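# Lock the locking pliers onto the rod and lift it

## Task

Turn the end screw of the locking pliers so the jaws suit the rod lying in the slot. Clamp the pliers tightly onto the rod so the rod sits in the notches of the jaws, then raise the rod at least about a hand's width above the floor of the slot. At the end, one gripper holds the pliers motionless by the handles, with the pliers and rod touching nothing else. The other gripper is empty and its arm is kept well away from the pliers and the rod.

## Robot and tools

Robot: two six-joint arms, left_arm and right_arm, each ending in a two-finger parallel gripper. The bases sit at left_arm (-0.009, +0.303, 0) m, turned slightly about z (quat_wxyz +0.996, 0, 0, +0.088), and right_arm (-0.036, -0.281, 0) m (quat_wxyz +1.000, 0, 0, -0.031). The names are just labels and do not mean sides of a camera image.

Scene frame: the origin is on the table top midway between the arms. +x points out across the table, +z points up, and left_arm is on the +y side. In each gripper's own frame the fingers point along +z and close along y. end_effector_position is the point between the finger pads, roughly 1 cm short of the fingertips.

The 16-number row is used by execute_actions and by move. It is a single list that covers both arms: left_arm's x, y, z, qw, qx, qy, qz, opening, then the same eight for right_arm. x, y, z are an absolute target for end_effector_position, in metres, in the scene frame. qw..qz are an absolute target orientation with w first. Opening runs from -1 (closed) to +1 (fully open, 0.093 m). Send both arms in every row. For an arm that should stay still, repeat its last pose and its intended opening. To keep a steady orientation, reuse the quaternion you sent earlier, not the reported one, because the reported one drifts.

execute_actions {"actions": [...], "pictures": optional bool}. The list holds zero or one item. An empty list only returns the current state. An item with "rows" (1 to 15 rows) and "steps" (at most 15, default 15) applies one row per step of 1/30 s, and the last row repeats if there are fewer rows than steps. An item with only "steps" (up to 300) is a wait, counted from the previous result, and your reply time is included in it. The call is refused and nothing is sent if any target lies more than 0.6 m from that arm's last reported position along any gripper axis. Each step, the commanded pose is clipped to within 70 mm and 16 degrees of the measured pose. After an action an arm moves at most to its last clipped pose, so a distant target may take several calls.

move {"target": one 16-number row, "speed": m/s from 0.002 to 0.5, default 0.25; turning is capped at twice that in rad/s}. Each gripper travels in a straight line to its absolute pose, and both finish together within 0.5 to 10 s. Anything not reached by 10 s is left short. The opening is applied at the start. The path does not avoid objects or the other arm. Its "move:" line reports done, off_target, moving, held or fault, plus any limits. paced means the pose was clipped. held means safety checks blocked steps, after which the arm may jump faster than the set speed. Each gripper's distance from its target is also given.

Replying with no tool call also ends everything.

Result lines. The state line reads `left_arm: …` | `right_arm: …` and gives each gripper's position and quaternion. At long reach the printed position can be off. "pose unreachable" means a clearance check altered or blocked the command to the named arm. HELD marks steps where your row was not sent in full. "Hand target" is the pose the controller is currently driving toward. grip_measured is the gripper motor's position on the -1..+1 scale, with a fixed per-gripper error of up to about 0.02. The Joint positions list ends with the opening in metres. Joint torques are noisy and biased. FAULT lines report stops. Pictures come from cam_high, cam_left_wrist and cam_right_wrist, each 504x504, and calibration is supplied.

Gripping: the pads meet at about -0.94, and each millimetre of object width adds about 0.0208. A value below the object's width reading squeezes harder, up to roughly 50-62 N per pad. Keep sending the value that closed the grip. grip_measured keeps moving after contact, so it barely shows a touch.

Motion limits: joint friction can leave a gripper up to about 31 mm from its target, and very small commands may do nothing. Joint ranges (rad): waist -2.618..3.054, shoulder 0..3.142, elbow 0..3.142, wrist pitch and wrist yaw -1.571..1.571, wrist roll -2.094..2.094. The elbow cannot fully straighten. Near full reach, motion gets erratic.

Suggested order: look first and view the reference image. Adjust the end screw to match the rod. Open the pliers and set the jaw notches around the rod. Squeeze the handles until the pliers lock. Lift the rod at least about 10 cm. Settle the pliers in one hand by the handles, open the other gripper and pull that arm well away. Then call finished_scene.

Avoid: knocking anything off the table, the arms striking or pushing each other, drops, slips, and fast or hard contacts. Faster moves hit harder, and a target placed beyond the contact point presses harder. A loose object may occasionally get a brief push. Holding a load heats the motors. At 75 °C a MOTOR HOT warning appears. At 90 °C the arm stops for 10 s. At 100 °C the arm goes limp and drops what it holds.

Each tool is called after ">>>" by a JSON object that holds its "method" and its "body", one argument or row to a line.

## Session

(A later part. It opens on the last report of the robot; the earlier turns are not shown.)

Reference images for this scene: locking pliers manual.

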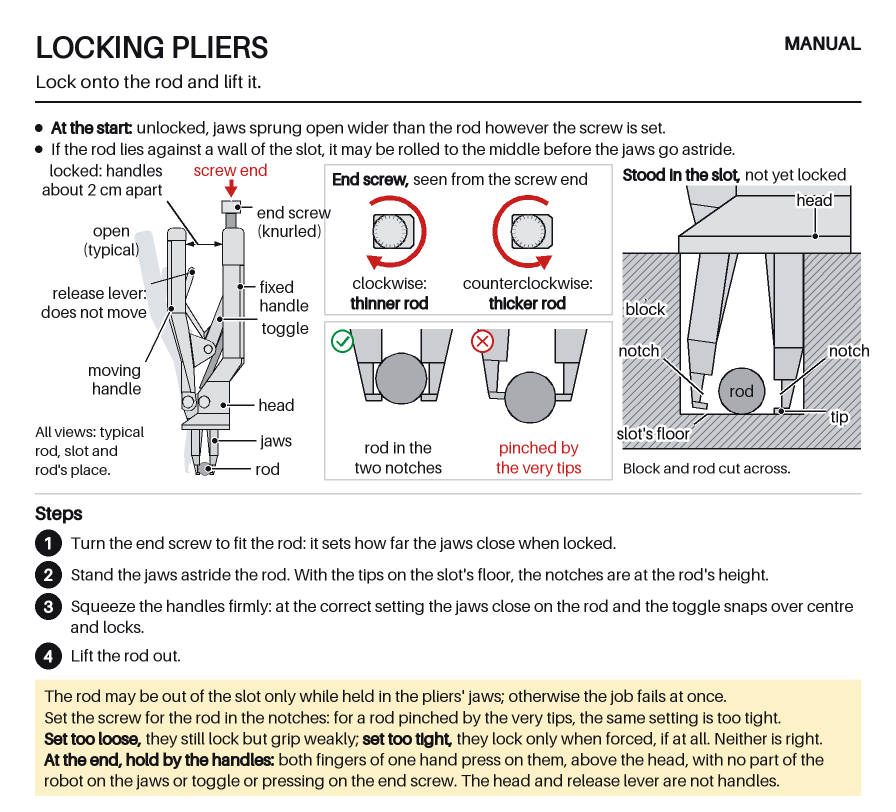

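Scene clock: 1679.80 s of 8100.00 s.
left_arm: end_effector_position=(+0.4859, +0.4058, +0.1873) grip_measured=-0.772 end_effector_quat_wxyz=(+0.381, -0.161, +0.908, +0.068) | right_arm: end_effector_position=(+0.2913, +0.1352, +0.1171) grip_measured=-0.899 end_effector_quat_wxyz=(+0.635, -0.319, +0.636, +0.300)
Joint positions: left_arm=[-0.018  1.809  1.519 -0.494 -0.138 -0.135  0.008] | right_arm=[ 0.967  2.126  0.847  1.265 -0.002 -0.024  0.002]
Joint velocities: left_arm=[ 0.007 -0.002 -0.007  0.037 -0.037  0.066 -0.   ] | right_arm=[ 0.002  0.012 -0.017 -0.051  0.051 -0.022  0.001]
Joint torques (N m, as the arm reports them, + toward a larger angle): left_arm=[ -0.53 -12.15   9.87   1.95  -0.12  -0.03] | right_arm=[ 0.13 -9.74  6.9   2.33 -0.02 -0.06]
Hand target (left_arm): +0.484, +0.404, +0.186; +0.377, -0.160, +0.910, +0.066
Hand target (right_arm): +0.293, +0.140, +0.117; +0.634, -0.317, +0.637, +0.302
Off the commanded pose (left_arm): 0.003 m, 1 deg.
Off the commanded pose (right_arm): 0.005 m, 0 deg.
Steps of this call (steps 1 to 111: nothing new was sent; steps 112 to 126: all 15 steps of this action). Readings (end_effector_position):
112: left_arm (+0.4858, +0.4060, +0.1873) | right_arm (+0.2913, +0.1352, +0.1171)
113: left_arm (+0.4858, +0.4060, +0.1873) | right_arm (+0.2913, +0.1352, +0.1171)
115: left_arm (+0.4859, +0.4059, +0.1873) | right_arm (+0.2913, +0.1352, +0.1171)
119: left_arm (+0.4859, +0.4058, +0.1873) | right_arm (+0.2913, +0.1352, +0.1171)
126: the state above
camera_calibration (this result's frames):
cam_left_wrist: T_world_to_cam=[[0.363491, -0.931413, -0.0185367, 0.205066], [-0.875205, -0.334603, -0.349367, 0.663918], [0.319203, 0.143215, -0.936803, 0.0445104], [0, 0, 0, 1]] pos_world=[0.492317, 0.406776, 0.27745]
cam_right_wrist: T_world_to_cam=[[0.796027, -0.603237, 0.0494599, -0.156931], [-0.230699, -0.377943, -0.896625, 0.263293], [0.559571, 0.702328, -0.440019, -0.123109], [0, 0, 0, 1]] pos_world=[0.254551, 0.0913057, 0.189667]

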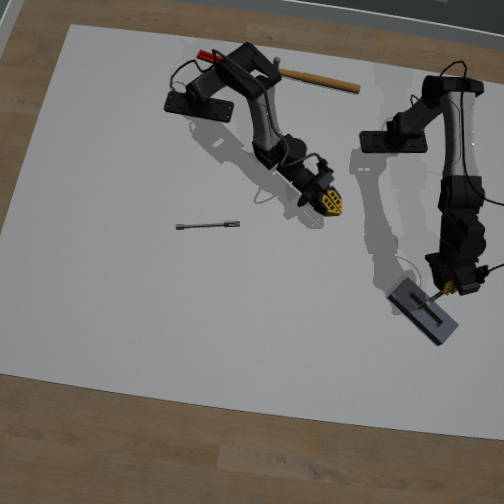

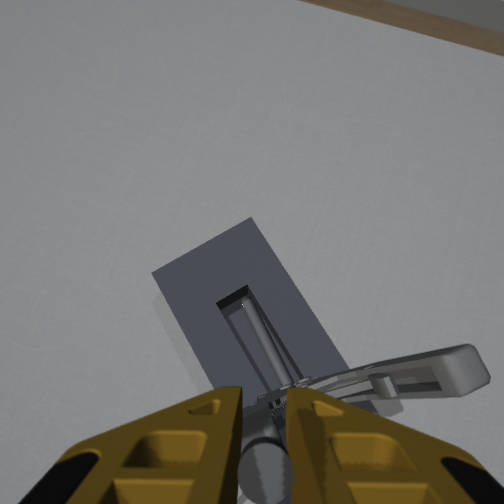

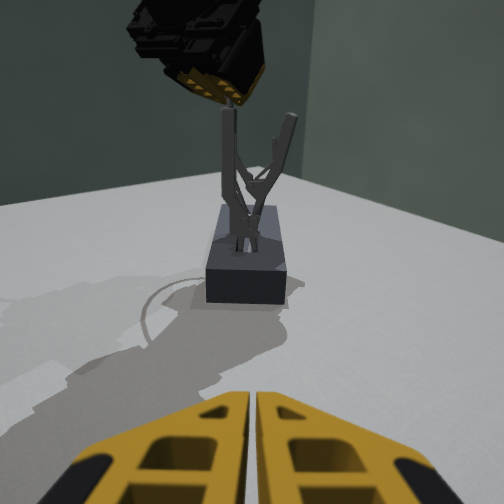

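>>> {"method": "move", "body": {
  "target": [0.497,0.419,0.189,0.377,-0.160,0.910,0.066,-0.78,0.293,0.14,0.117,0.634,-0.317,0.637,0.302,-0.9],
  "speed": 0.01
}}

>>> {"method": "zoom_image", "body": {
  "camera": "cam_left_wrist",
  "region": [150, 250, 500, 504]
}}

Scene clock: 1684.43 s of 8100.00 s.
left_arm: end_effector_position=(+0.4928, +0.4119, +0.1876) grip_measured=-0.772 end_effector_quat_wxyz=(+0.376, -0.159, +0.911, +0.061) | right_arm: end_effector_position=(+0.2913, +0.1352, +0.1171) grip_measured=-0.899 end_effector_quat_wxyz=(+0.635, -0.319, +0.636, +0.300)
Joint positions: left_arm=[ 0.     1.846  1.575 -0.524 -0.11  -0.124  0.008] | right_arm=[ 0.967  2.126  0.847  1.265 -0.002 -0.024  0.002]
Joint velocities: left_arm=[-0.007  0.002  0.012  0.037  0.051  0.007  0.001] | right_arm=[ 0.022 -0.007  0.012  0.037 -0.051 -0.007  0.001]
Joint torques (N m, as the arm reports them, + toward a larger angle): left_arm=[  0.56 -10.41  12.41   2.01  -0.21   0.17] | right_arm=[ 0.1  -9.71  6.94  2.34 -0.03 -0.06]
Hand target (left_arm): +0.497, +0.419, +0.189; +0.377, -0.160, +0.910, +0.066
Hand target (right_arm): +0.293, +0.140, +0.117; +0.634, -0.317, +0.637, +0.302
Off the commanded pose (left_arm): 0.008 m, 1 deg.
Off the commanded pose (right_arm): 0.005 m, 0 deg.
move: done
camera_calibration (this result's frames):
cam_left_wrist: T_world_to_cam=[[0.355485, -0.934641, -0.00878563, 0.211686], [-0.881245, -0.332014, -0.336414, 0.671564], [0.311509, 0.127332, -0.941673, 0.0529592], [0, 0, 0, 1]] pos_world=[0.500064, 0.414075, 0.277653]
cam_right_wrist: T_world_to_cam=[[0.796027, -0.603237, 0.0494599, -0.156931], [-0.230699, -0.377943, -0.896625, 0.263293], [0.559571, 0.702328, -0.440019, -0.123109], [0, 0, 0, 1]] pos_world=[0.254551, 0.0913057, 0.189667]

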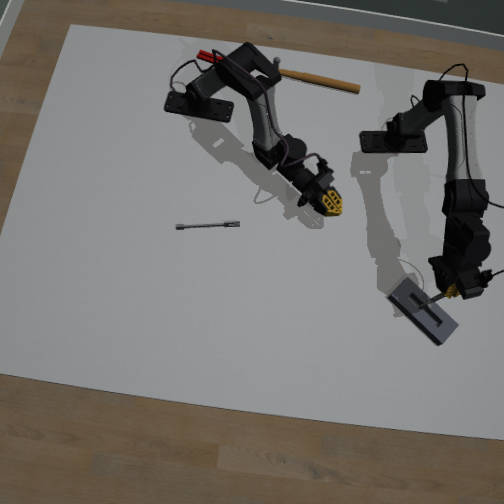

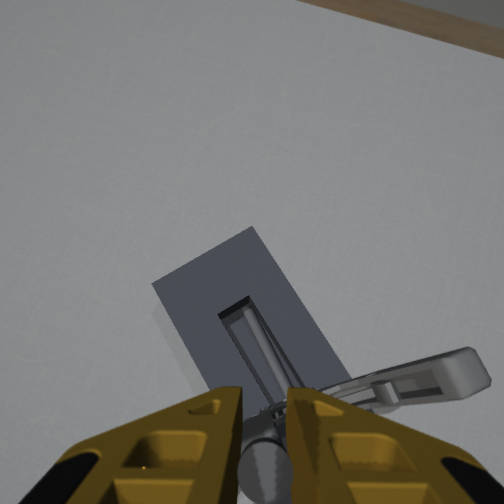

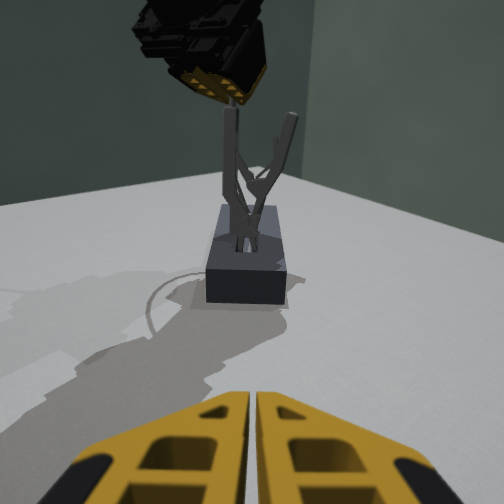

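Region (150, 250, 500, 504) of cam_left_wrist's 504x504 image, scaled by 1.440, with more detail than that image has; it fills the top 366 rows of this view, and the rest is white.

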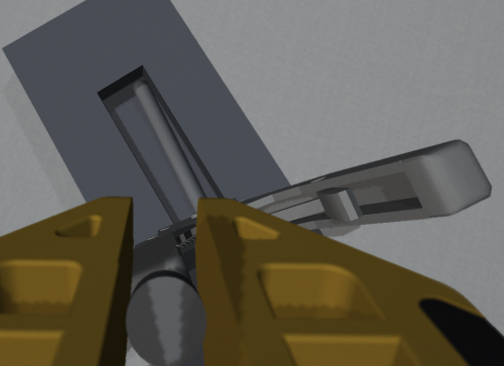

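>>> {"method": "move", "body": {
  "target": [0.500,0.427,0.189,0.377,-0.160,0.910,0.066,-0.78,0.293,0.14,0.117,0.634,-0.317,0.637,0.302,-0.9],
  "speed": 0.01
}}

>>> {"method": "zoom_image", "body": {
  "camera": "cam_left_wrist",
  "region": [150, 250, 500, 504]
}}

Scene clock: 1688.47 s of 8100.00 s.
left_arm: end_effector_position=(+0.4961, +0.4173, +0.1874) grip_measured=-0.772 end_effector_quat_wxyz=(+0.376, -0.158, +0.911, +0.057) | right_arm: end_effector_position=(+0.2913, +0.1352, +0.1171) grip_measured=-0.899 end_effector_quat_wxyz=(+0.635, -0.319, +0.636, +0.300)
Joint positions: left_arm=[ 0.016  1.863  1.598 -0.53  -0.09  -0.114  0.008] | right_arm=[ 0.967  2.126  0.847  1.265 -0.002 -0.024  0.002]
Joint velocities: left_arm=[ 0.002 -0.012 -0.002 -0.081  0.007 -0.022  0.   ] | right_arm=[ 0.007  0.012 -0.022 -0.022  0.037  0.037 -0.001]
Joint torques (N m, as the arm reports them, + toward a larger angle): left_arm=[  0.75 -10.65  12.18   2.05  -0.27   0.19] | right_arm=[ 0.13 -9.76  6.95  2.35 -0.02 -0.07]
Hand target (left_arm): +0.499, +0.427, +0.189; +0.377, -0.160, +0.910, +0.067
Hand target (right_arm): +0.293, +0.140, +0.117; +0.634, -0.317, +0.637, +0.302
Off the commanded pose (left_arm): 0.011 m, 1 deg.
Off the commanded pose (right_arm): 0.005 m, 0 deg.
move: off_target (left_arm)
camera_calibration (this result's frames):
cam_left_wrist: T_world_to_cam=[[0.350025, -0.936738, -0.00195289, 0.217828], [-0.883318, -0.329368, -0.333566, 0.675584], [0.311821, 0.118481, -0.942725, 0.0547969], [0, 0, 0, 1]] pos_world=[0.503423, 0.420071, 0.277435]
cam_right_wrist: T_world_to_cam=[[0.796027, -0.603237, 0.0494599, -0.156931], [-0.230699, -0.377943, -0.896625, 0.263293], [0.559571, 0.702328, -0.440019, -0.123109], [0, 0, 0, 1]] pos_world=[0.254551, 0.0913057, 0.189667]

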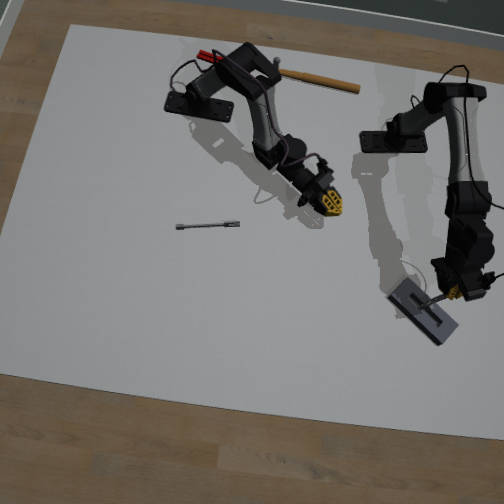

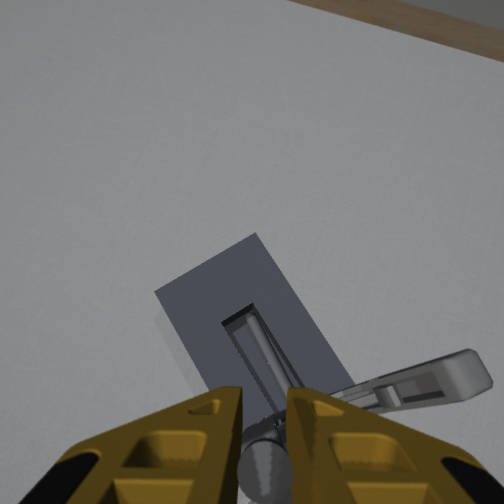

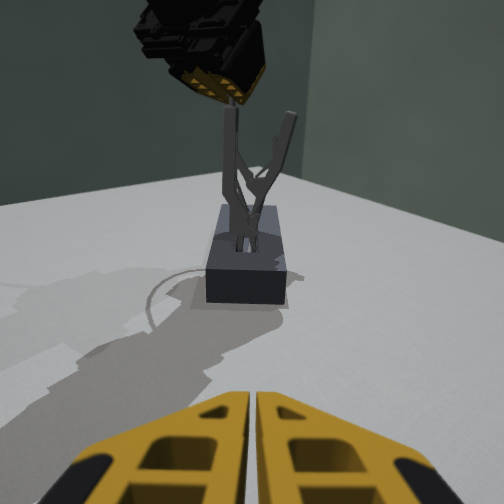

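Region (150, 250, 500, 504) of cam_left_wrist's 504x504 image, scaled by 1.440, with more detail than that image has; it fills the top 366 rows of this view, and the rest is white.

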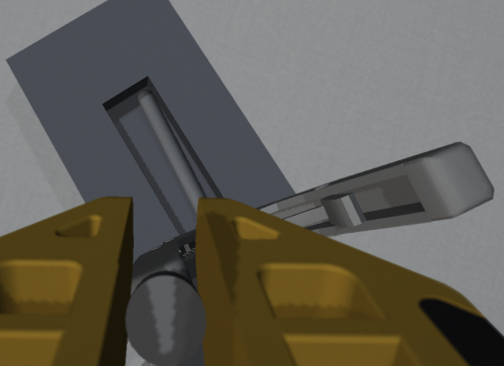

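Try a small release.

>>> {"method": "execute_actions", "body": {
  "actions": [
    {"rows":[[0.496,0.418,0.188,0.377,-0.160,0.910,0.060,-0.60,0.293,0.14,0.117,0.634,-0.317,0.637,0.302,-0.9]],"steps":15}
  ],
  "pictures": false
}}

>>> {"method": "wait", "body": {
  "seconds": 1.5
}}

Scene clock: 1690.93 s of 8100.00 s.
left_arm: end_effector_position=(+0.4958, +0.4180, +0.1874) grip_measured=-0.601 end_effector_quat_wxyz=(+0.375, -0.158, +0.911, +0.059) | right_arm: end_effector_position=(+0.2913, +0.1352, +0.1171) grip_measured=-0.899 end_effector_quat_wxyz=(+0.635, -0.319, +0.636, +0.300)
Joint positions: left_arm=[ 0.016  1.863  1.598 -0.531 -0.095 -0.113  0.016] | right_arm=[ 0.967  2.126  0.847  1.265 -0.002 -0.024  0.002]
Joint velocities: left_arm=[-0.002  0.002 -0.012 -0.007 -0.066  0.022  0.   ] | right_arm=[ 0.012 -0.002 -0.002 -0.022  0.022 -0.022 -0.   ]
Joint torques (N m, as the arm reports them, + toward a larger angle): left_arm=[ -0.34 -12.58   9.66   2.11  -0.21   0.  ] | right_arm=[ 0.15 -9.72  6.91  2.35 -0.01 -0.06]
Hand target (left_arm): +0.496, +0.418, +0.188; +0.377, -0.160, +0.910, +0.060
Hand target (right_arm): +0.293, +0.140, +0.117; +0.634, -0.317, +0.637, +0.302
Off the commanded pose (left_arm): 0.001 m, 0 deg.
Off the commanded pose (right_arm): 0.005 m, 0 deg.
Steps of this call (steps 1 to 59: nothing new was sent; steps 60 to 74: all 15 steps of this action). Readings (end_effector_position):
60: left_arm (+0.4960, +0.4172, +0.1873) | right_arm (+0.2913, +0.1352, +0.1171)
61: left_arm (+0.4960, +0.4174, +0.1873) | right_arm (+0.2913, +0.1352, +0.1171)
63: left_arm (+0.4960, +0.4175, +0.1873) | right_arm (+0.2913, +0.1352, +0.1171)
67: left_arm (+0.4959, +0.4177, +0.1874) | right_arm (+0.2913, +0.1352, +0.1171)
74: the state above

Scene clock: 1692.43 s of 8100.00 s.
left_arm: end_effector_position=(+0.4958, +0.4180, +0.1874) grip_measured=-0.601 end_effector_quat_wxyz=(+0.375, -0.158, +0.911, +0.059) | right_arm: end_effector_position=(+0.2913, +0.1352, +0.1171) grip_measured=-0.899 end_effector_quat_wxyz=(+0.635, -0.319, +0.636, +0.300)
Joint positions: left_arm=[ 0.016  1.863  1.598 -0.531 -0.095 -0.113  0.016] | right_arm=[ 0.967  2.126  0.847  1.265 -0.002 -0.024  0.002]
Joint velocities: left_arm=[ 0.002 -0.007  0.007  0.022 -0.022 -0.051 -0.   ] | right_arm=[ 0.027  0.012 -0.002 -0.037 -0.125 -0.081 -0.001]
Joint torques (N m, as the arm reports them, + toward a larger angle): left_arm=[ -0.29 -12.32   9.59   2.12  -0.2   -0.02] | right_arm=[ 0.12 -9.7   6.95  2.35 -0.02 -0.07]
Hand target (left_arm): +0.496, +0.418, +0.188; +0.377, -0.160, +0.910, +0.060
Hand target (right_arm): +0.293, +0.140, +0.117; +0.634, -0.317, +0.637, +0.302
Off the commanded pose (left_arm): 0.001 m, 0 deg.
Off the commanded pose (right_arm): 0.005 m, 0 deg.
Steps of this call (steps 1 to 45: nothing new was sent). Readings (end_effector_position):
1: left_arm (+0.4958, +0.4180, +0.1874) | right_arm (+0.2913, +0.1352, +0.1171)
2: left_arm (+0.4958, +0.4180, +0.1874) | right_arm (+0.2913, +0.1352, +0.1171)
4: left_arm (+0.4958, +0.4180, +0.1874) | right_arm (+0.2913, +0.1352, +0.1171)
8: left_arm (+0.4958, +0.4180, +0.1874) | right_arm (+0.2913, +0.1352, +0.1171)
45: the state above
camera_calibration (this result's frames):
cam_left_wrist: T_world_to_cam=[[0.352766, -0.935695, -0.00550889, 0.217476], [-0.882712, -0.330826, -0.333726, 0.675929], [0.310444, 0.12259, -0.942654, 0.0537304], [0, 0, 0, 1]] pos_world=[0.503253, 0.420519, 0.277423]
cam_right_wrist: T_world_to_cam=[[0.796027, -0.603237, 0.0494599, -0.156931], [-0.230699, -0.377943, -0.896625, 0.263293], [0.559571, 0.702328, -0.440019, -0.123109], [0, 0, 0, 1]] pos_world=[0.254551, 0.0913057, 0.189667]

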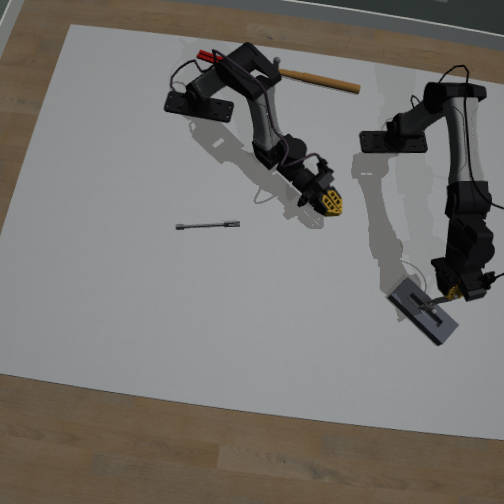

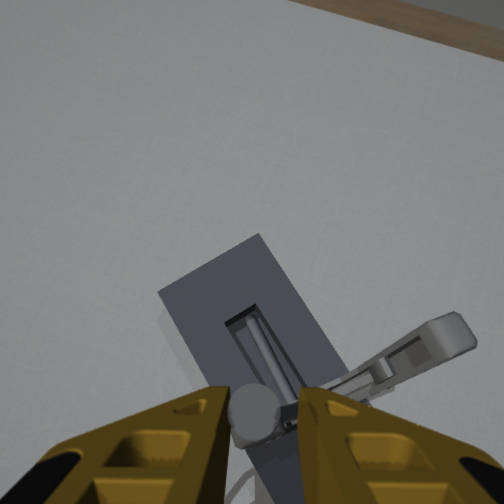

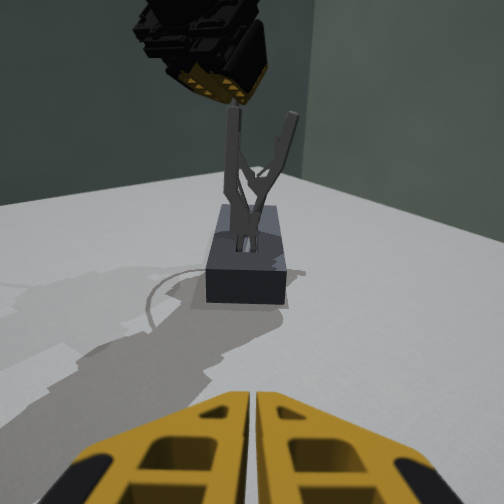

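>>> {"method": "execute_actions", "body": {
  "actions": [
    {"rows":[[0.496,0.418,0.188,0.377,-0.160,0.910,0.060,-0.70,0.293,0.14,0.117,0.634,-0.317,0.637,0.302,-0.9],[0.496,0.418,0.188,0.377,-0.160,0.910,0.060,-0.78,0.293,0.14,0.117,0.634,-0.317,0.637,0.302,-0.9]],"steps":15}
  ]
}}

Scene clock: 1695.63 s of 8100.00 s.
left_arm: end_effector_position=(+0.4958, +0.4182, +0.1874) grip_measured=-0.772 end_effector_quat_wxyz=(+0.375, -0.159, +0.911, +0.059) | right_arm: end_effector_position=(+0.2913, +0.1352, +0.1171) grip_measured=-0.899 end_effector_quat_wxyz=(+0.635, -0.319, +0.636, +0.300)
Joint positions: left_arm=[ 0.016  1.863  1.598 -0.531 -0.096 -0.113  0.008] | right_arm=[ 0.967  2.126  0.847  1.265 -0.002 -0.024  0.002]
Joint velocities: left_arm=[ 0.007 -0.002  0.007 -0.022  0.007  0.037 -0.001] | right_arm=[ 0.017 -0.002 -0.017 -0.051 -0.037 -0.022 -0.001]
Joint torques (N m, as the arm reports them, + toward a larger angle): left_arm=[ -0.48 -12.56   9.65   2.11  -0.2    0.01] | right_arm=[ 0.1  -9.71  6.95  2.33 -0.02 -0.06]
Hand target (left_arm): +0.496, +0.418, +0.188; +0.377, -0.160, +0.910, +0.060
Hand target (right_arm): +0.293, +0.140, +0.117; +0.634, -0.317, +0.637, +0.302
Off the commanded pose (left_arm): 0.001 m, 0 deg.
Off the commanded pose (right_arm): 0.005 m, 0 deg.
Steps of this call (steps 1 to 81: nothing new was sent; steps 82 to 96: all 15 steps of this action). Readings (end_effector_position):
82: left_arm (+0.4958, +0.4181, +0.1874) | right_arm (+0.2913, +0.1352, +0.1171)
83: left_arm (+0.4958, +0.4182, +0.1874) | right_arm (+0.2913, +0.1352, +0.1171)
85: left_arm (+0.4958, +0.4182, +0.1874) | right_arm (+0.2913, +0.1352, +0.1171)
89: left_arm (+0.4958, +0.4182, +0.1874) | right_arm (+0.2913, +0.1352, +0.1171)
96: the state above
camera_calibration (this result's frames):
cam_left_wrist: T_world_to_cam=[[0.353763, -0.935312, -0.00658364, 0.217277], [-0.882428, -0.331411, -0.333897, 0.676095], [0.310116, 0.12393, -0.942587, 0.0533266], [0, 0, 0, 1]] pos_world=[0.503203, 0.420678, 0.277441]
cam_right_wrist: T_world_to_cam=[[0.796027, -0.603237, 0.0494599, -0.156931], [-0.230699, -0.377943, -0.896625, 0.263293], [0.559571, 0.702328, -0.440019, -0.123109], [0, 0, 0, 1]] pos_world=[0.254551, 0.0913057, 0.189667]

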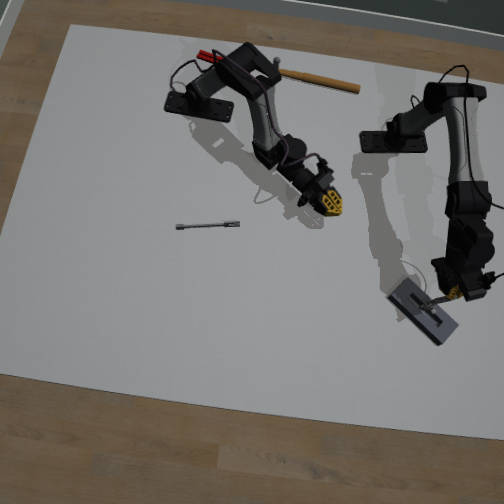

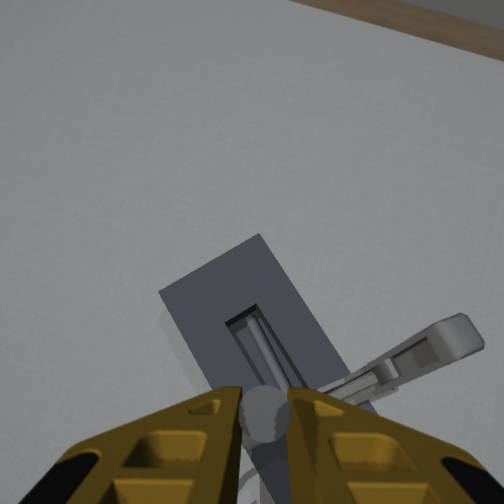

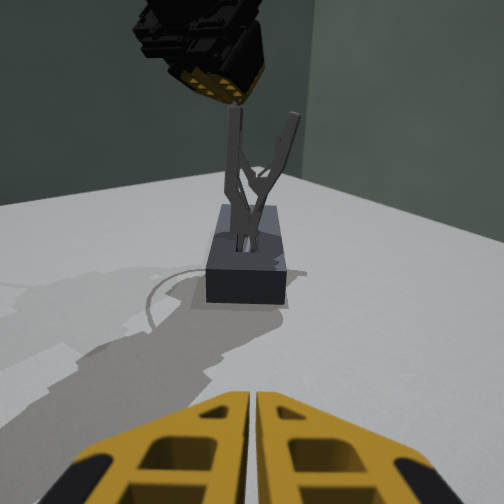

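>>> {"method": "move", "body": {
  "target": [0.477,0.403,0.187,0.377,-0.160,0.910,0.062,-0.80,0.293,0.14,0.117,0.634,-0.317,0.637,0.302,-0.9],
  "speed": 0.01
}}

Scene clock: 1703.17 s of 8100.00 s.
left_arm: end_effector_position=(+0.4813, +0.4083, +0.1880) grip_measured=-0.790 end_effector_quat_wxyz=(+0.377, -0.160, +0.910, +0.064) | right_arm: end_effector_position=(+0.2913, +0.1352, +0.1171) grip_measured=-0.899 end_effector_quat_wxyz=(+0.635, -0.319, +0.636, +0.300)
Joint positions: left_arm=[-0.006  1.799  1.517 -0.512 -0.122 -0.128  0.007] | right_arm=[ 0.967  2.126  0.847  1.265 -0.002 -0.024  0.002]
Joint velocities: left_arm=[-0.007  0.002 -0.007  0.022 -0.007  0.007  0.   ] | right_arm=[ 0.007  0.007  0.002 -0.037  0.007 -0.007  0.001]
Joint torques (N m, as the arm reports them, + toward a larger angle): left_arm=[ -1.05 -13.43   7.46   2.16  -0.14  -0.09] | right_arm=[ 0.09 -9.71  6.95  2.35 -0.03 -0.07]
Hand target (left_arm): +0.477, +0.403, +0.187; +0.377, -0.160, +0.910, +0.061
Hand target (right_arm): +0.293, +0.140, +0.117; +0.634, -0.317, +0.637, +0.302
Off the commanded pose (left_arm): 0.007 m, 0 deg.
Off the commanded pose (right_arm): 0.005 m, 0 deg.
move: done
camera_calibration (this result's frames):
cam_left_wrist: T_world_to_cam=[[0.359089, -0.933199, -0.0139635, 0.211049], [-0.879882, -0.333508, -0.338496, 0.660784], [0.311227, 0.133837, -0.940864, 0.0547437], [0, 0, 0, 1]] pos_world=[0.488589, 0.410001, 0.278126]
cam_right_wrist: T_world_to_cam=[[0.796027, -0.603237, 0.0494599, -0.156931], [-0.230699, -0.377943, -0.896625, 0.263293], [0.559571, 0.702328, -0.440019, -0.123109], [0, 0, 0, 1]] pos_world=[0.254551, 0.0913057, 0.189667]

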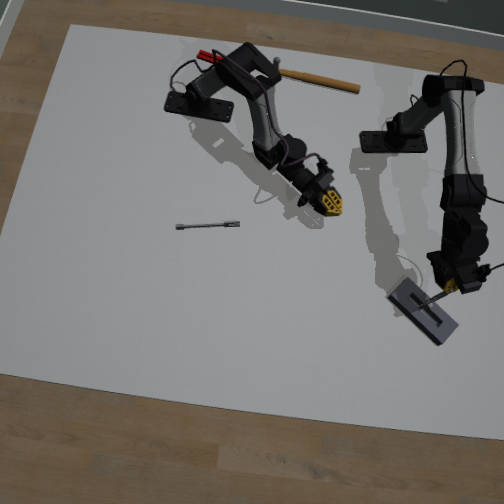

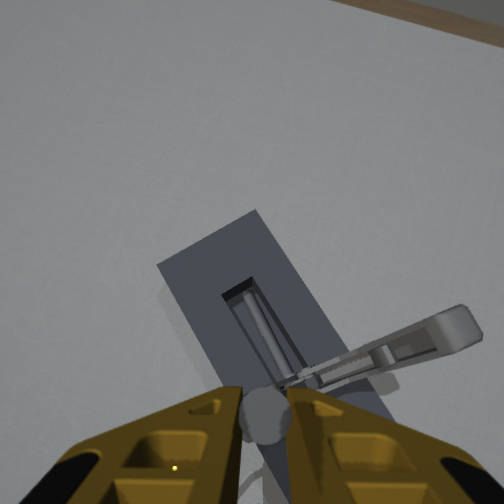

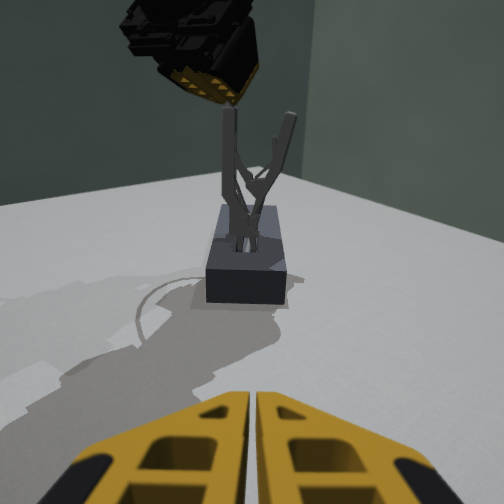

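>>> {"method": "execute_actions", "body": {
  "actions": [
    {"rows":[[0.481,0.408,0.188,0.377,-0.160,0.910,0.064,-0.74,0.293,0.14,0.117,0.634,-0.317,0.637,0.302,-0.9],[0.481,0.408,0.188,0.377,-0.160,0.910,0.064,-0.74,0.293,0.14,0.117,0.634,-0.317,0.637,0.302,-0.9],[0.481,0.408,0.188,0.377,-0.160,0.910,0.064,-0.74,0.293,0.14,0.117,0.634,-0.317,0.637,0.302,-0.9],[0.481,0.408,0.188,0.377,-0.160,0.910,0.064,-0.70,0.293,0.14,0.117,0.634,-0.317,0.637,0.302,-0.9],[0.481,0.408,0.188,0.377,-0.160,0.910,0.064,-0.70,0.293,0.14,0.117,0.634,-0.317,0.637,0.302,-0.9],[0.481,0.408,0.188,0.377,-0.160,0.910,0.064,-0.70,0.293,0.14,0.117,0.634,-0.317,0.637,0.302,-0.9],[0.481,0.408,0.188,0.377,-0.160,0.910,0.064,-0.67,0.293,0.14,0.117,0.634,-0.317,0.637,0.302,-0.9],[0.481,0.408,0.188,0.377,-0.160,0.910,0.064,-0.67,0.293,0.14,0.117,0.634,-0.317,0.637,0.302,-0.9],[0.481,0.408,0.188,0.377,-0.160,0.910,0.064,-0.64,0.293,0.14,0.117,0.634,-0.317,0.637,0.302,-0.9]],"steps":15}
  ],
  "pictures": false
}}

>>> {"method": "wait", "body": {
  "seconds": 1
}}

Scene clock: 1708.40 s of 8100.00 s.
left_arm: end_effector_position=(+0.4812, +0.4083, +0.1879) grip_measured=-0.641 end_effector_quat_wxyz=(+0.377, -0.160, +0.910, +0.064) | right_arm: end_effector_position=(+0.2913, +0.1352, +0.1171) grip_measured=-0.899 end_effector_quat_wxyz=(+0.635, -0.319, +0.636, +0.300)
Joint positions: left_arm=[-0.006  1.799  1.516 -0.512 -0.122 -0.128  0.014] | right_arm=[ 0.967  2.126  0.847  1.265 -0.002 -0.024  0.002]
Joint velocities: left_arm=[ 0.007 -0.012  0.002  0.051 -0.007 -0.007 -0.   ] | right_arm=[-0.002 -0.007 -0.007  0.022  0.037 -0.051 -0.   ]
Joint torques (N m, as the arm reports them, + toward a larger angle): left_arm=[ -0.35 -11.97   9.64   2.06  -0.16   0.04] | right_arm=[ 0.08 -9.74  6.95  2.35 -0.03 -0.06]
Hand target (left_arm): +0.481, +0.408, +0.188; +0.377, -0.160, +0.910, +0.064
Hand target (right_arm): +0.293, +0.140, +0.117; +0.634, -0.317, +0.637, +0.302
Off the commanded pose (left_arm): 0.000 m, 0 deg.
Off the commanded pose (right_arm): 0.005 m, 0 deg.
Steps of this call (steps 1 to 142: nothing new was sent; steps 143 to 157: all 15 steps of this action). Readings (end_effector_position):
143: left_arm (+0.4812, +0.4083, +0.1879) | right_arm (+0.2913, +0.1352, +0.1171)
144: left_arm (+0.4812, +0.4083, +0.1879) | right_arm (+0.2913, +0.1352, +0.1171)
146: left_arm (+0.4812, +0.4083, +0.1879) | right_arm (+0.2913, +0.1352, +0.1171)
150: left_arm (+0.4812, +0.4083, +0.1879) | right_arm (+0.2913, +0.1352, +0.1171)
157: the state above

Scene clock: 1709.40 s of 8100.00 s.
left_arm: end_effector_position=(+0.4812, +0.4083, +0.1879) grip_measured=-0.641 end_effector_quat_wxyz=(+0.377, -0.160, +0.910, +0.064) | right_arm: end_effector_position=(+0.2913, +0.1352, +0.1171) grip_measured=-0.899 end_effector_quat_wxyz=(+0.635, -0.319, +0.636, +0.300)
Joint positions: left_arm=[-0.006  1.799  1.516 -0.512 -0.122 -0.128  0.014] | right_arm=[ 0.967  2.126  0.847  1.265 -0.002 -0.024  0.002]
Joint velocities: left_arm=[ 0.002  0.002  0.002 -0.081 -0.066 -0.007 -0.   ] | right_arm=[-0.002  0.017 -0.007 -0.022 -0.066 -0.037  0.   ]
Joint torques (N m, as the arm reports them, + toward a larger angle): left_arm=[ -0.43 -11.98   9.58   2.09  -0.12   0.03] | right_arm=[ 0.11 -9.74  6.94  2.34 -0.03 -0.06]
Hand target (left_arm): +0.481, +0.408, +0.188; +0.377, -0.160, +0.910, +0.064
Hand target (right_arm): +0.293, +0.140, +0.117; +0.634, -0.317, +0.637, +0.302
Off the commanded pose (left_arm): 0.000 m, 0 deg.
Off the commanded pose (right_arm): 0.005 m, 0 deg.
Steps of this call (steps 1 to 30: nothing new was sent). Readings (end_effector_position):
1: left_arm (+0.4812, +0.4083, +0.1879) | right_arm (+0.2913, +0.1352, +0.1171)
2: left_arm (+0.4812, +0.4083, +0.1879) | right_arm (+0.2913, +0.1352, +0.1171)
4: left_arm (+0.4812, +0.4083, +0.1879) | right_arm (+0.2913, +0.1352, +0.1171)
8: left_arm (+0.4812, +0.4083, +0.1879) | right_arm (+0.2913, +0.1352, +0.1171)
30: the state above
camera_calibration (this result's frames):
cam_left_wrist: T_world_to_cam=[[0.359333, -0.9331, -0.0143051, 0.211031], [-0.879936, -0.333675, -0.338193, 0.66071], [0.310794, 0.134111, -0.940968, 0.0547332], [0, 0, 0, 1]] pos_world=[0.488542, 0.410035, 0.277968]
cam_right_wrist: T_world_to_cam=[[0.796027, -0.603237, 0.0494599, -0.156931], [-0.230699, -0.377943, -0.896625, 0.263293], [0.559571, 0.702328, -0.440019, -0.123109], [0, 0, 0, 1]] pos_world=[0.254551, 0.0913057, 0.189667]

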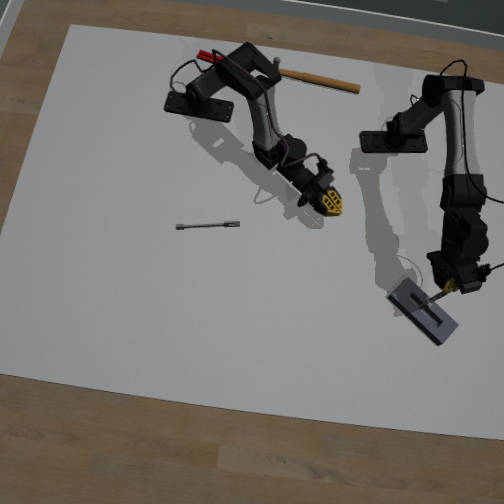

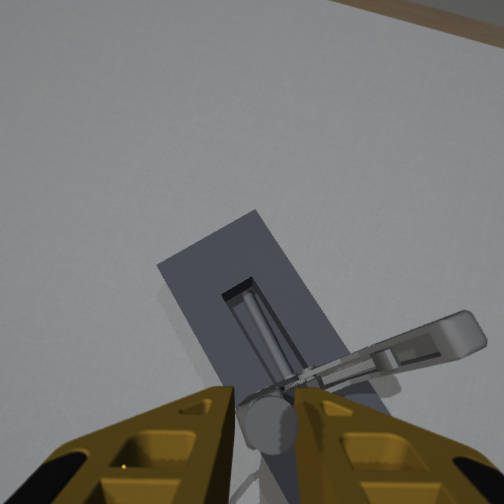

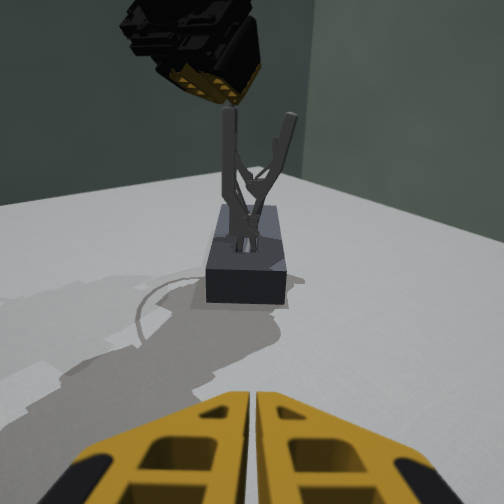

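>>> {"method": "move", "body": {
  "target": [0.482,0.416,0.188,0.377,-0.160,0.910,0.064,-0.64,0.293,0.14,0.117,0.634,-0.317,0.637,0.302,-0.9],
  "speed": 0.005
}}

Scene clock: 1714.07 s of 8100.00 s.
left_arm: end_effector_position=(+0.4808, +0.4108, +0.1877) grip_measured=-0.641 end_effector_quat_wxyz=(+0.376, -0.160, +0.911, +0.062) | right_arm: end_effector_position=(+0.2913, +0.1352, +0.1171) grip_measured=-0.899 end_effector_quat_wxyz=(+0.635, -0.319, +0.636, +0.300)
Joint positions: left_arm=[ 0.002  1.799  1.516 -0.512 -0.111 -0.123  0.014] | right_arm=[ 0.967  2.126  0.847  1.265 -0.002 -0.024  0.002]
Joint velocities: left_arm=[-0.007 -0.002 -0.007 -0.007 -0.022 -0.022 -0.001] | right_arm=[-0.002 -0.007  0.007 -0.007  0.022 -0.037  0.001]
Joint torques (N m, as the arm reports them, + toward a larger angle): left_arm=[  0.56 -11.06  10.58   2.08  -0.12   0.19] | right_arm=[ 0.09 -9.76  6.95  2.34 -0.02 -0.06]
Hand target (left_arm): +0.482, +0.416, +0.188; +0.377, -0.160, +0.910, +0.064
Hand target (right_arm): +0.293, +0.140, +0.117; +0.634, -0.317, +0.637, +0.302
Off the commanded pose (left_arm): 0.005 m, 0 deg.
Off the commanded pose (right_arm): 0.005 m, 0 deg.
move: done
camera_calibration (this result's frames):
cam_left_wrist: T_world_to_cam=[[0.356759, -0.934145, -0.00978891, 0.214283], [-0.880771, -0.332845, -0.336833, 0.660884], [0.311393, 0.12879, -0.941514, 0.0563945], [0, 0, 0, 1]] pos_world=[0.488079, 0.412881, 0.277802]
cam_right_wrist: T_world_to_cam=[[0.796027, -0.603237, 0.0494599, -0.156931], [-0.230699, -0.377943, -0.896625, 0.263293], [0.559571, 0.702328, -0.440019, -0.123109], [0, 0, 0, 1]] pos_world=[0.254551, 0.0913057, 0.189667]

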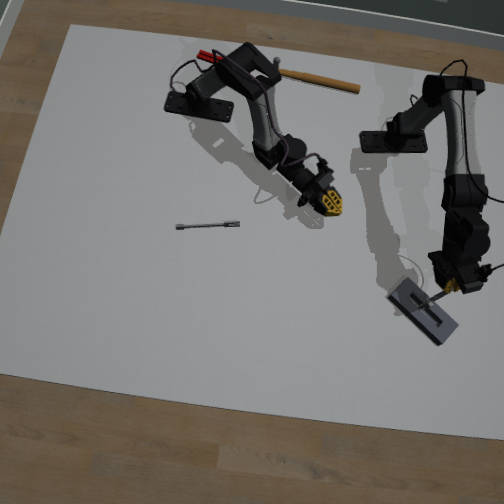

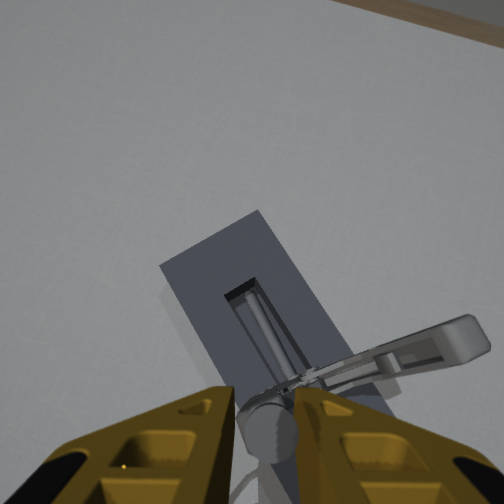

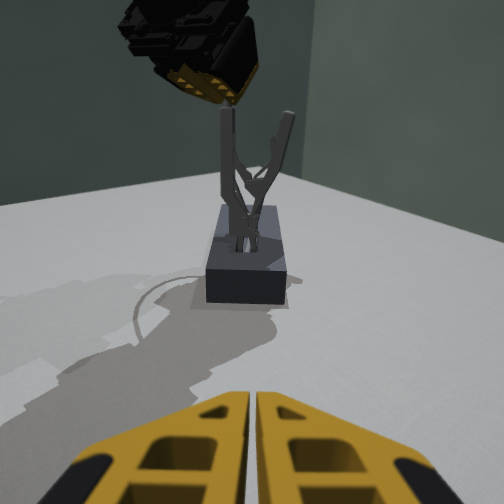

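>>> {"method": "zoom_image", "body": {
  "camera": "cam_right_wrist",
  "region": [200, 170, 300, 270]
}}

Region (200, 170, 300, 270) of cam_right_wrist's 504x504 image, scaled by 5.040, with more detail than that image has.

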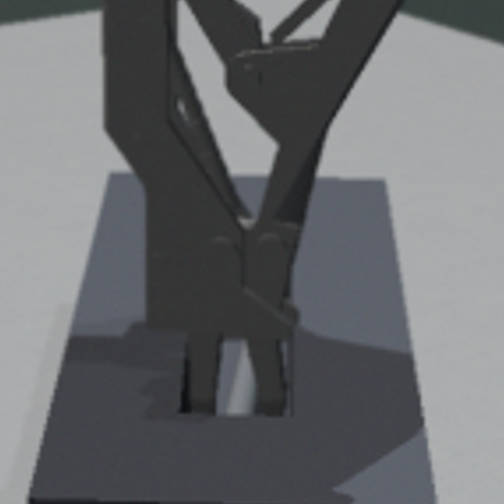

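>>> {"method": "execute_actions", "body": {
  "actions": [
    {"rows":[[0.481,0.411,0.188,0.377,-0.160,0.910,0.064,-0.72,0.293,0.14,0.117,0.634,-0.317,0.637,0.302,-0.9],[0.481,0.411,0.188,0.377,-0.160,0.910,0.064,-0.82,0.293,0.14,0.117,0.634,-0.317,0.637,0.302,-0.9]],"steps":12}
  ],
  "pictures": false
}}

>>> {"method": "move", "body": {
  "target": [0.489,0.412,0.180,0.372,-0.216,0.898,0.089,-0.82,0.293,0.14,0.117,0.634,-0.317,0.637,0.302,-0.9],
  "speed": 0.02
}}

>>> {"method": "zoom_image", "body": {
  "camera": "cam_right_wrist",
  "region": [160, 70, 360, 270]
}}

Scene clock: 1720.17 s of 8100.00 s.
left_arm: end_effector_position=(+0.4808, +0.4108, +0.1877) grip_measured=-0.808 end_effector_quat_wxyz=(+0.376, -0.159, +0.911, +0.062) | right_arm: end_effector_position=(+0.2913, +0.1352, +0.1171) grip_measured=-0.899 end_effector_quat_wxyz=(+0.635, -0.319, +0.636, +0.300)
Joint positions: left_arm=[ 0.002  1.799  1.516 -0.512 -0.111 -0.122  0.006] | right_arm=[ 0.967  2.126  0.847  1.265 -0.002 -0.024  0.002]
Joint velocities: left_arm=[-0.002  0.002 -0.012  0.037  0.007 -0.037  0.   ] | right_arm=[ 0.022 -0.002  0.007  0.007  0.051  0.095  0.   ]
Joint torques (N m, as the arm reports them, + toward a larger angle): left_arm=[ -0.51 -11.62   9.88   2.1   -0.22   0.05] | right_arm=[ 0.09 -9.7   6.93  2.35 -0.03 -0.07]
Hand target (left_arm): +0.481, +0.411, +0.188; +0.377, -0.160, +0.910, +0.064
Hand target (right_arm): +0.293, +0.140, +0.117; +0.634, -0.317, +0.637, +0.302
Off the commanded pose (left_arm): 0.000 m, 0 deg.
Off the commanded pose (right_arm): 0.005 m, 0 deg.
Steps of this call (steps 1 to 171: nothing new was sent; steps 172 to 183: all 12 steps of this action). Readings (end_effector_position):
172: left_arm (+0.4808, +0.4108, +0.1877) | right_arm (+0.2913, +0.1352, +0.1171)
173: left_arm (+0.4808, +0.4108, +0.1877) | right_arm (+0.2913, +0.1352, +0.1171)
175: left_arm (+0.4808, +0.4108, +0.1877) | right_arm (+0.2913, +0.1352, +0.1171)
179: left_arm (+0.4808, +0.4108, +0.1877) | right_arm (+0.2913, +0.1352, +0.1171)
183: the state above

Scene clock: 1723.83 s of 8100.00 s.
left_arm: end_effector_position=(+0.4866, +0.4134, +0.1876) grip_measured=-0.808 end_effector_quat_wxyz=(+0.383, -0.214, +0.894, +0.085) | right_arm: end_effector_position=(+0.2913, +0.1352, +0.1171) grip_measured=-0.899 end_effector_quat_wxyz=(+0.635, -0.319, +0.636, +0.300)
Joint positions: left_arm=[-0.031  1.824  1.534 -0.498 -0.22  -0.233  0.006] | right_arm=[ 0.967  2.126  0.847  1.265 -0.002 -0.024  0.002]
Joint velocities: left_arm=[ 0.002  0.002  0.007 -0.11  -0.066 -0.022 -0.   ] | right_arm=[ 0.022  0.002 -0.002 -0.007 -0.007 -0.037 -0.001]
Joint torques (N m, as the arm reports them, + toward a larger angle): left_arm=[-0.83 -9.58 11.8   1.85 -0.35 -0.02] | right_arm=[ 0.06 -9.75  6.94  2.35 -0.03 -0.07]
Hand target (left_arm): +0.489, +0.412, +0.180; +0.372, -0.216, +0.898, +0.088
Hand target (right_arm): +0.293, +0.140, +0.117; +0.634, -0.317, +0.637, +0.302
Off the commanded pose (left_arm): 0.008 m, 1 deg.
Off the commanded pose (right_arm): 0.005 m, 0 deg.
move: done
camera_calibration (this result's frames):
cam_left_wrist: T_world_to_cam=[[0.467018, -0.884236, -0.00464733, 0.139356], [-0.825954, -0.434347, -0.359364, 0.686327], [0.315744, 0.171668, -0.933186, 0.0327118], [0, 0, 0, 1]] pos_world=[0.491465, 0.415712, 0.277815]
cam_right_wrist: T_world_to_cam=[[0.796027, -0.603237, 0.0494599, -0.156931], [-0.230699, -0.377943, -0.896625, 0.263293], [0.559571, 0.702328, -0.440019, -0.123109], [0, 0, 0, 1]] pos_world=[0.254551, 0.0913057, 0.189667]

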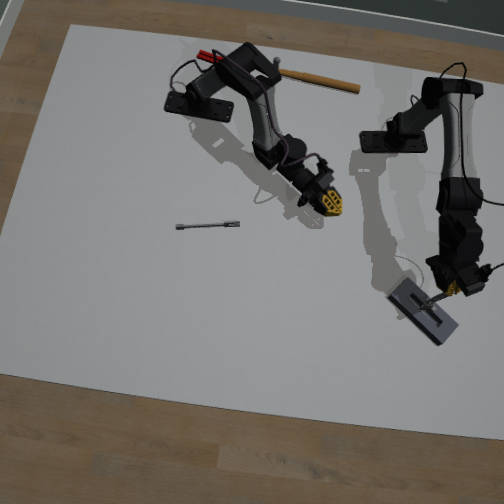

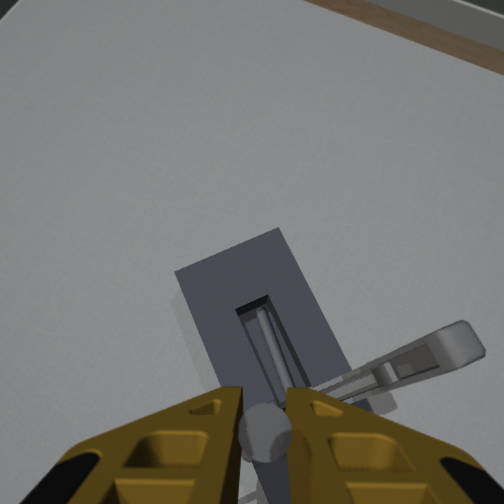

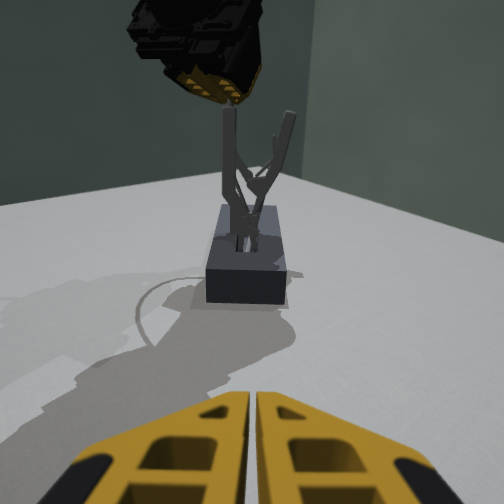

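Region (160, 70, 360, 270) of cam_right_wrist's 504x504 image, scaled by 2.520, with more detail than that image has.

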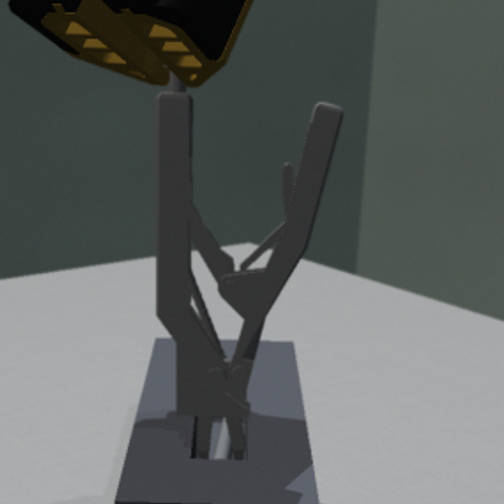

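>>> {"method": "execute_actions", "body": {
  "actions": [
    {"rows":[[0.487,0.413,0.187,0.380,-0.214,0.895,0.086,-0.76,0.293,0.14,0.117,0.634,-0.317,0.637,0.302,-0.9],[0.487,0.413,0.187,0.380,-0.214,0.895,0.086,-0.72,0.293,0.14,0.117,0.634,-0.317,0.637,0.302,-0.9],[0.487,0.413,0.187,0.380,-0.214,0.895,0.086,-0.70,0.293,0.14,0.117,0.634,-0.317,0.637,0.302,-0.9],[0.487,0.413,0.187,0.380,-0.214,0.895,0.086,-0.68,0.293,0.14,0.117,0.634,-0.317,0.637,0.302,-0.9],[0.487,0.413,0.187,0.380,-0.214,0.895,0.086,-0.66,0.293,0.14,0.117,0.634,-0.317,0.637,0.302,-0.9],[0.487,0.413,0.187,0.380,-0.214,0.895,0.086,-0.62,0.293,0.14,0.117,0.634,-0.317,0.637,0.302,-0.9]],"steps":15}
  ],
  "pictures": false
}}

>>> {"method": "wait", "body": {
  "seconds": 0.7
}}

Scene clock: 1731.90 s of 8100.00 s.
left_arm: end_effector_position=(+0.4865, +0.4135, +0.1873) grip_measured=-0.621 end_effector_quat_wxyz=(+0.383, -0.215, +0.894, +0.085) | right_arm: end_effector_position=(+0.2913, +0.1352, +0.1171) grip_measured=-0.899 end_effector_quat_wxyz=(+0.635, -0.319, +0.636, +0.300)
Joint positions: left_arm=[-0.031  1.824  1.534 -0.499 -0.221 -0.234  0.015] | right_arm=[ 0.967  2.126  0.847  1.265 -0.002 -0.024  0.002]
Joint velocities: left_arm=[-0.007 -0.002  0.002 -0.022  0.081 -0.007  0.   ] | right_arm=[-0.017  0.002 -0.002 -0.007 -0.037  0.007 -0.001]
Joint torques (N m, as the arm reports them, + toward a larger angle): left_arm=[ -0.51 -11.42  10.71   1.92  -0.22   0.04] | right_arm=[ 0.13 -9.72  6.93  2.33 -0.03 -0.06]
Hand target (left_arm): +0.487, +0.413, +0.187; +0.380, -0.214, +0.896, +0.086
Hand target (right_arm): +0.293, +0.140, +0.117; +0.634, -0.317, +0.637, +0.302
Off the commanded pose (left_arm): 0.001 m, 0 deg.
Off the commanded pose (right_arm): 0.005 m, 0 deg.
Steps of this call (steps 1 to 227: nothing new was sent; steps 228 to 242: all 15 steps of this action). Readings (end_effector_position):
228: left_arm (+0.4866, +0.4135, +0.1874) | right_arm (+0.2913, +0.1352, +0.1171)
229: left_arm (+0.4866, +0.4135, +0.1874) | right_arm (+0.2913, +0.1352, +0.1171)
231: left_arm (+0.4866, +0.4135, +0.1874) | right_arm (+0.2913, +0.1352, +0.1171)
235: left_arm (+0.4866, +0.4135, +0.1874) | right_arm (+0.2913, +0.1352, +0.1171)
242: the state above

Scene clock: 1732.60 s of 8100.00 s.
left_arm: end_effector_position=(+0.4865, +0.4135, +0.1873) grip_measured=-0.621 end_effector_quat_wxyz=(+0.383, -0.215, +0.894, +0.085) | right_arm: end_effector_position=(+0.2913, +0.1352, +0.1171) grip_measured=-0.899 end_effector_quat_wxyz=(+0.635, -0.319, +0.636, +0.300)
Joint positions: left_arm=[-0.031  1.824  1.534 -0.499 -0.221 -0.234  0.015] | right_arm=[ 0.967  2.126  0.847  1.265 -0.002 -0.024  0.002]
Joint velocities: left_arm=[-0.007 -0.007  0.002 -0.037 -0.007 -0.037 -0.001] | right_arm=[ 0.022 -0.017 -0.002 -0.022 -0.022  0.095 -0.001]
Joint torques (N m, as the arm reports them, + toward a larger angle): left_arm=[ -0.51 -11.37  10.7    1.96  -0.23   0.04] | right_arm=[ 0.08 -9.73  6.94  2.34 -0.01 -0.05]
Hand target (left_arm): +0.487, +0.413, +0.187; +0.380, -0.214, +0.896, +0.086
Hand target (right_arm): +0.293, +0.140, +0.117; +0.634, -0.317, +0.637, +0.302
Off the commanded pose (left_arm): 0.001 m, 0 deg.
Off the commanded pose (right_arm): 0.005 m, 0 deg.
Steps of this call (steps 1 to 21: nothing new was sent). Readings (end_effector_position):
1: left_arm (+0.4865, +0.4135, +0.1873) | right_arm (+0.2913, +0.1352, +0.1171)
2: left_arm (+0.4865, +0.4135, +0.1873) | right_arm (+0.2913, +0.1352, +0.1171)
4: left_arm (+0.4865, +0.4135, +0.1873) | right_arm (+0.2913, +0.1352, +0.1171)
8: left_arm (+0.4865, +0.4135, +0.1873) | right_arm (+0.2913, +0.1352, +0.1171)
21: the state above
camera_calibration (this result's frames):
cam_left_wrist: T_world_to_cam=[[0.468423, -0.883493, -0.00443905, 0.138483], [-0.825522, -0.435886, -0.358492, 0.686417], [0.31479, 0.171591, -0.933522, 0.0330216], [0, 0, 0, 1]] pos_world=[0.491389, 0.415882, 0.277516]
cam_right_wrist: T_world_to_cam=[[0.796027, -0.603237, 0.0494599, -0.156931], [-0.230699, -0.377943, -0.896625, 0.263293], [0.559571, 0.702328, -0.440019, -0.123109], [0, 0, 0, 1]] pos_world=[0.254551, 0.0913057, 0.189667]

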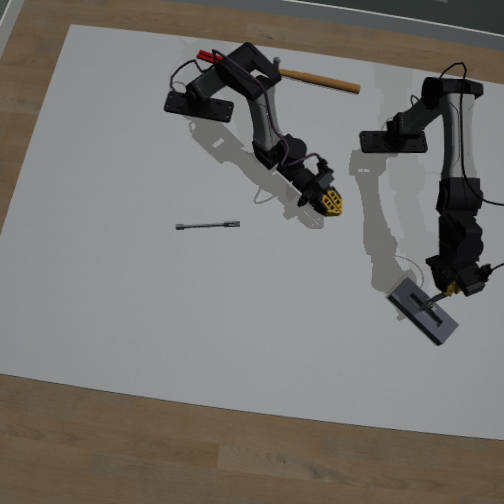

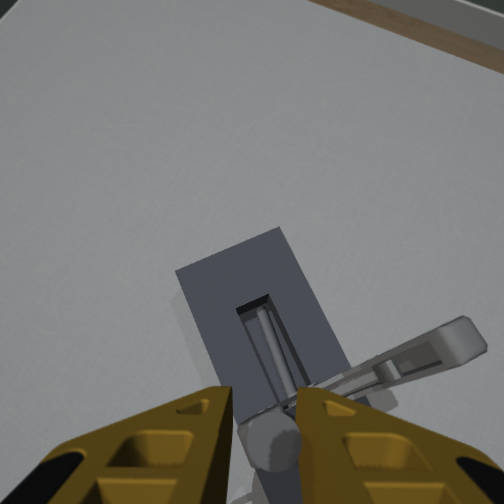

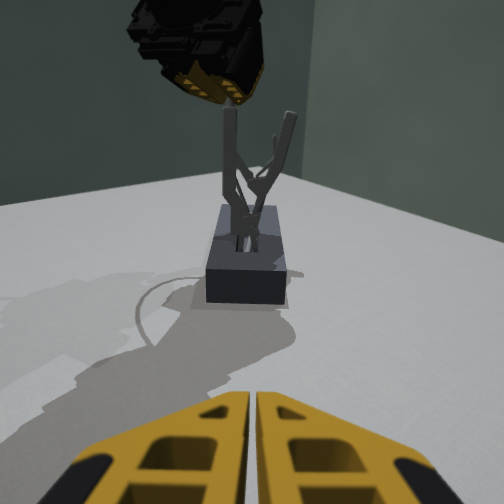

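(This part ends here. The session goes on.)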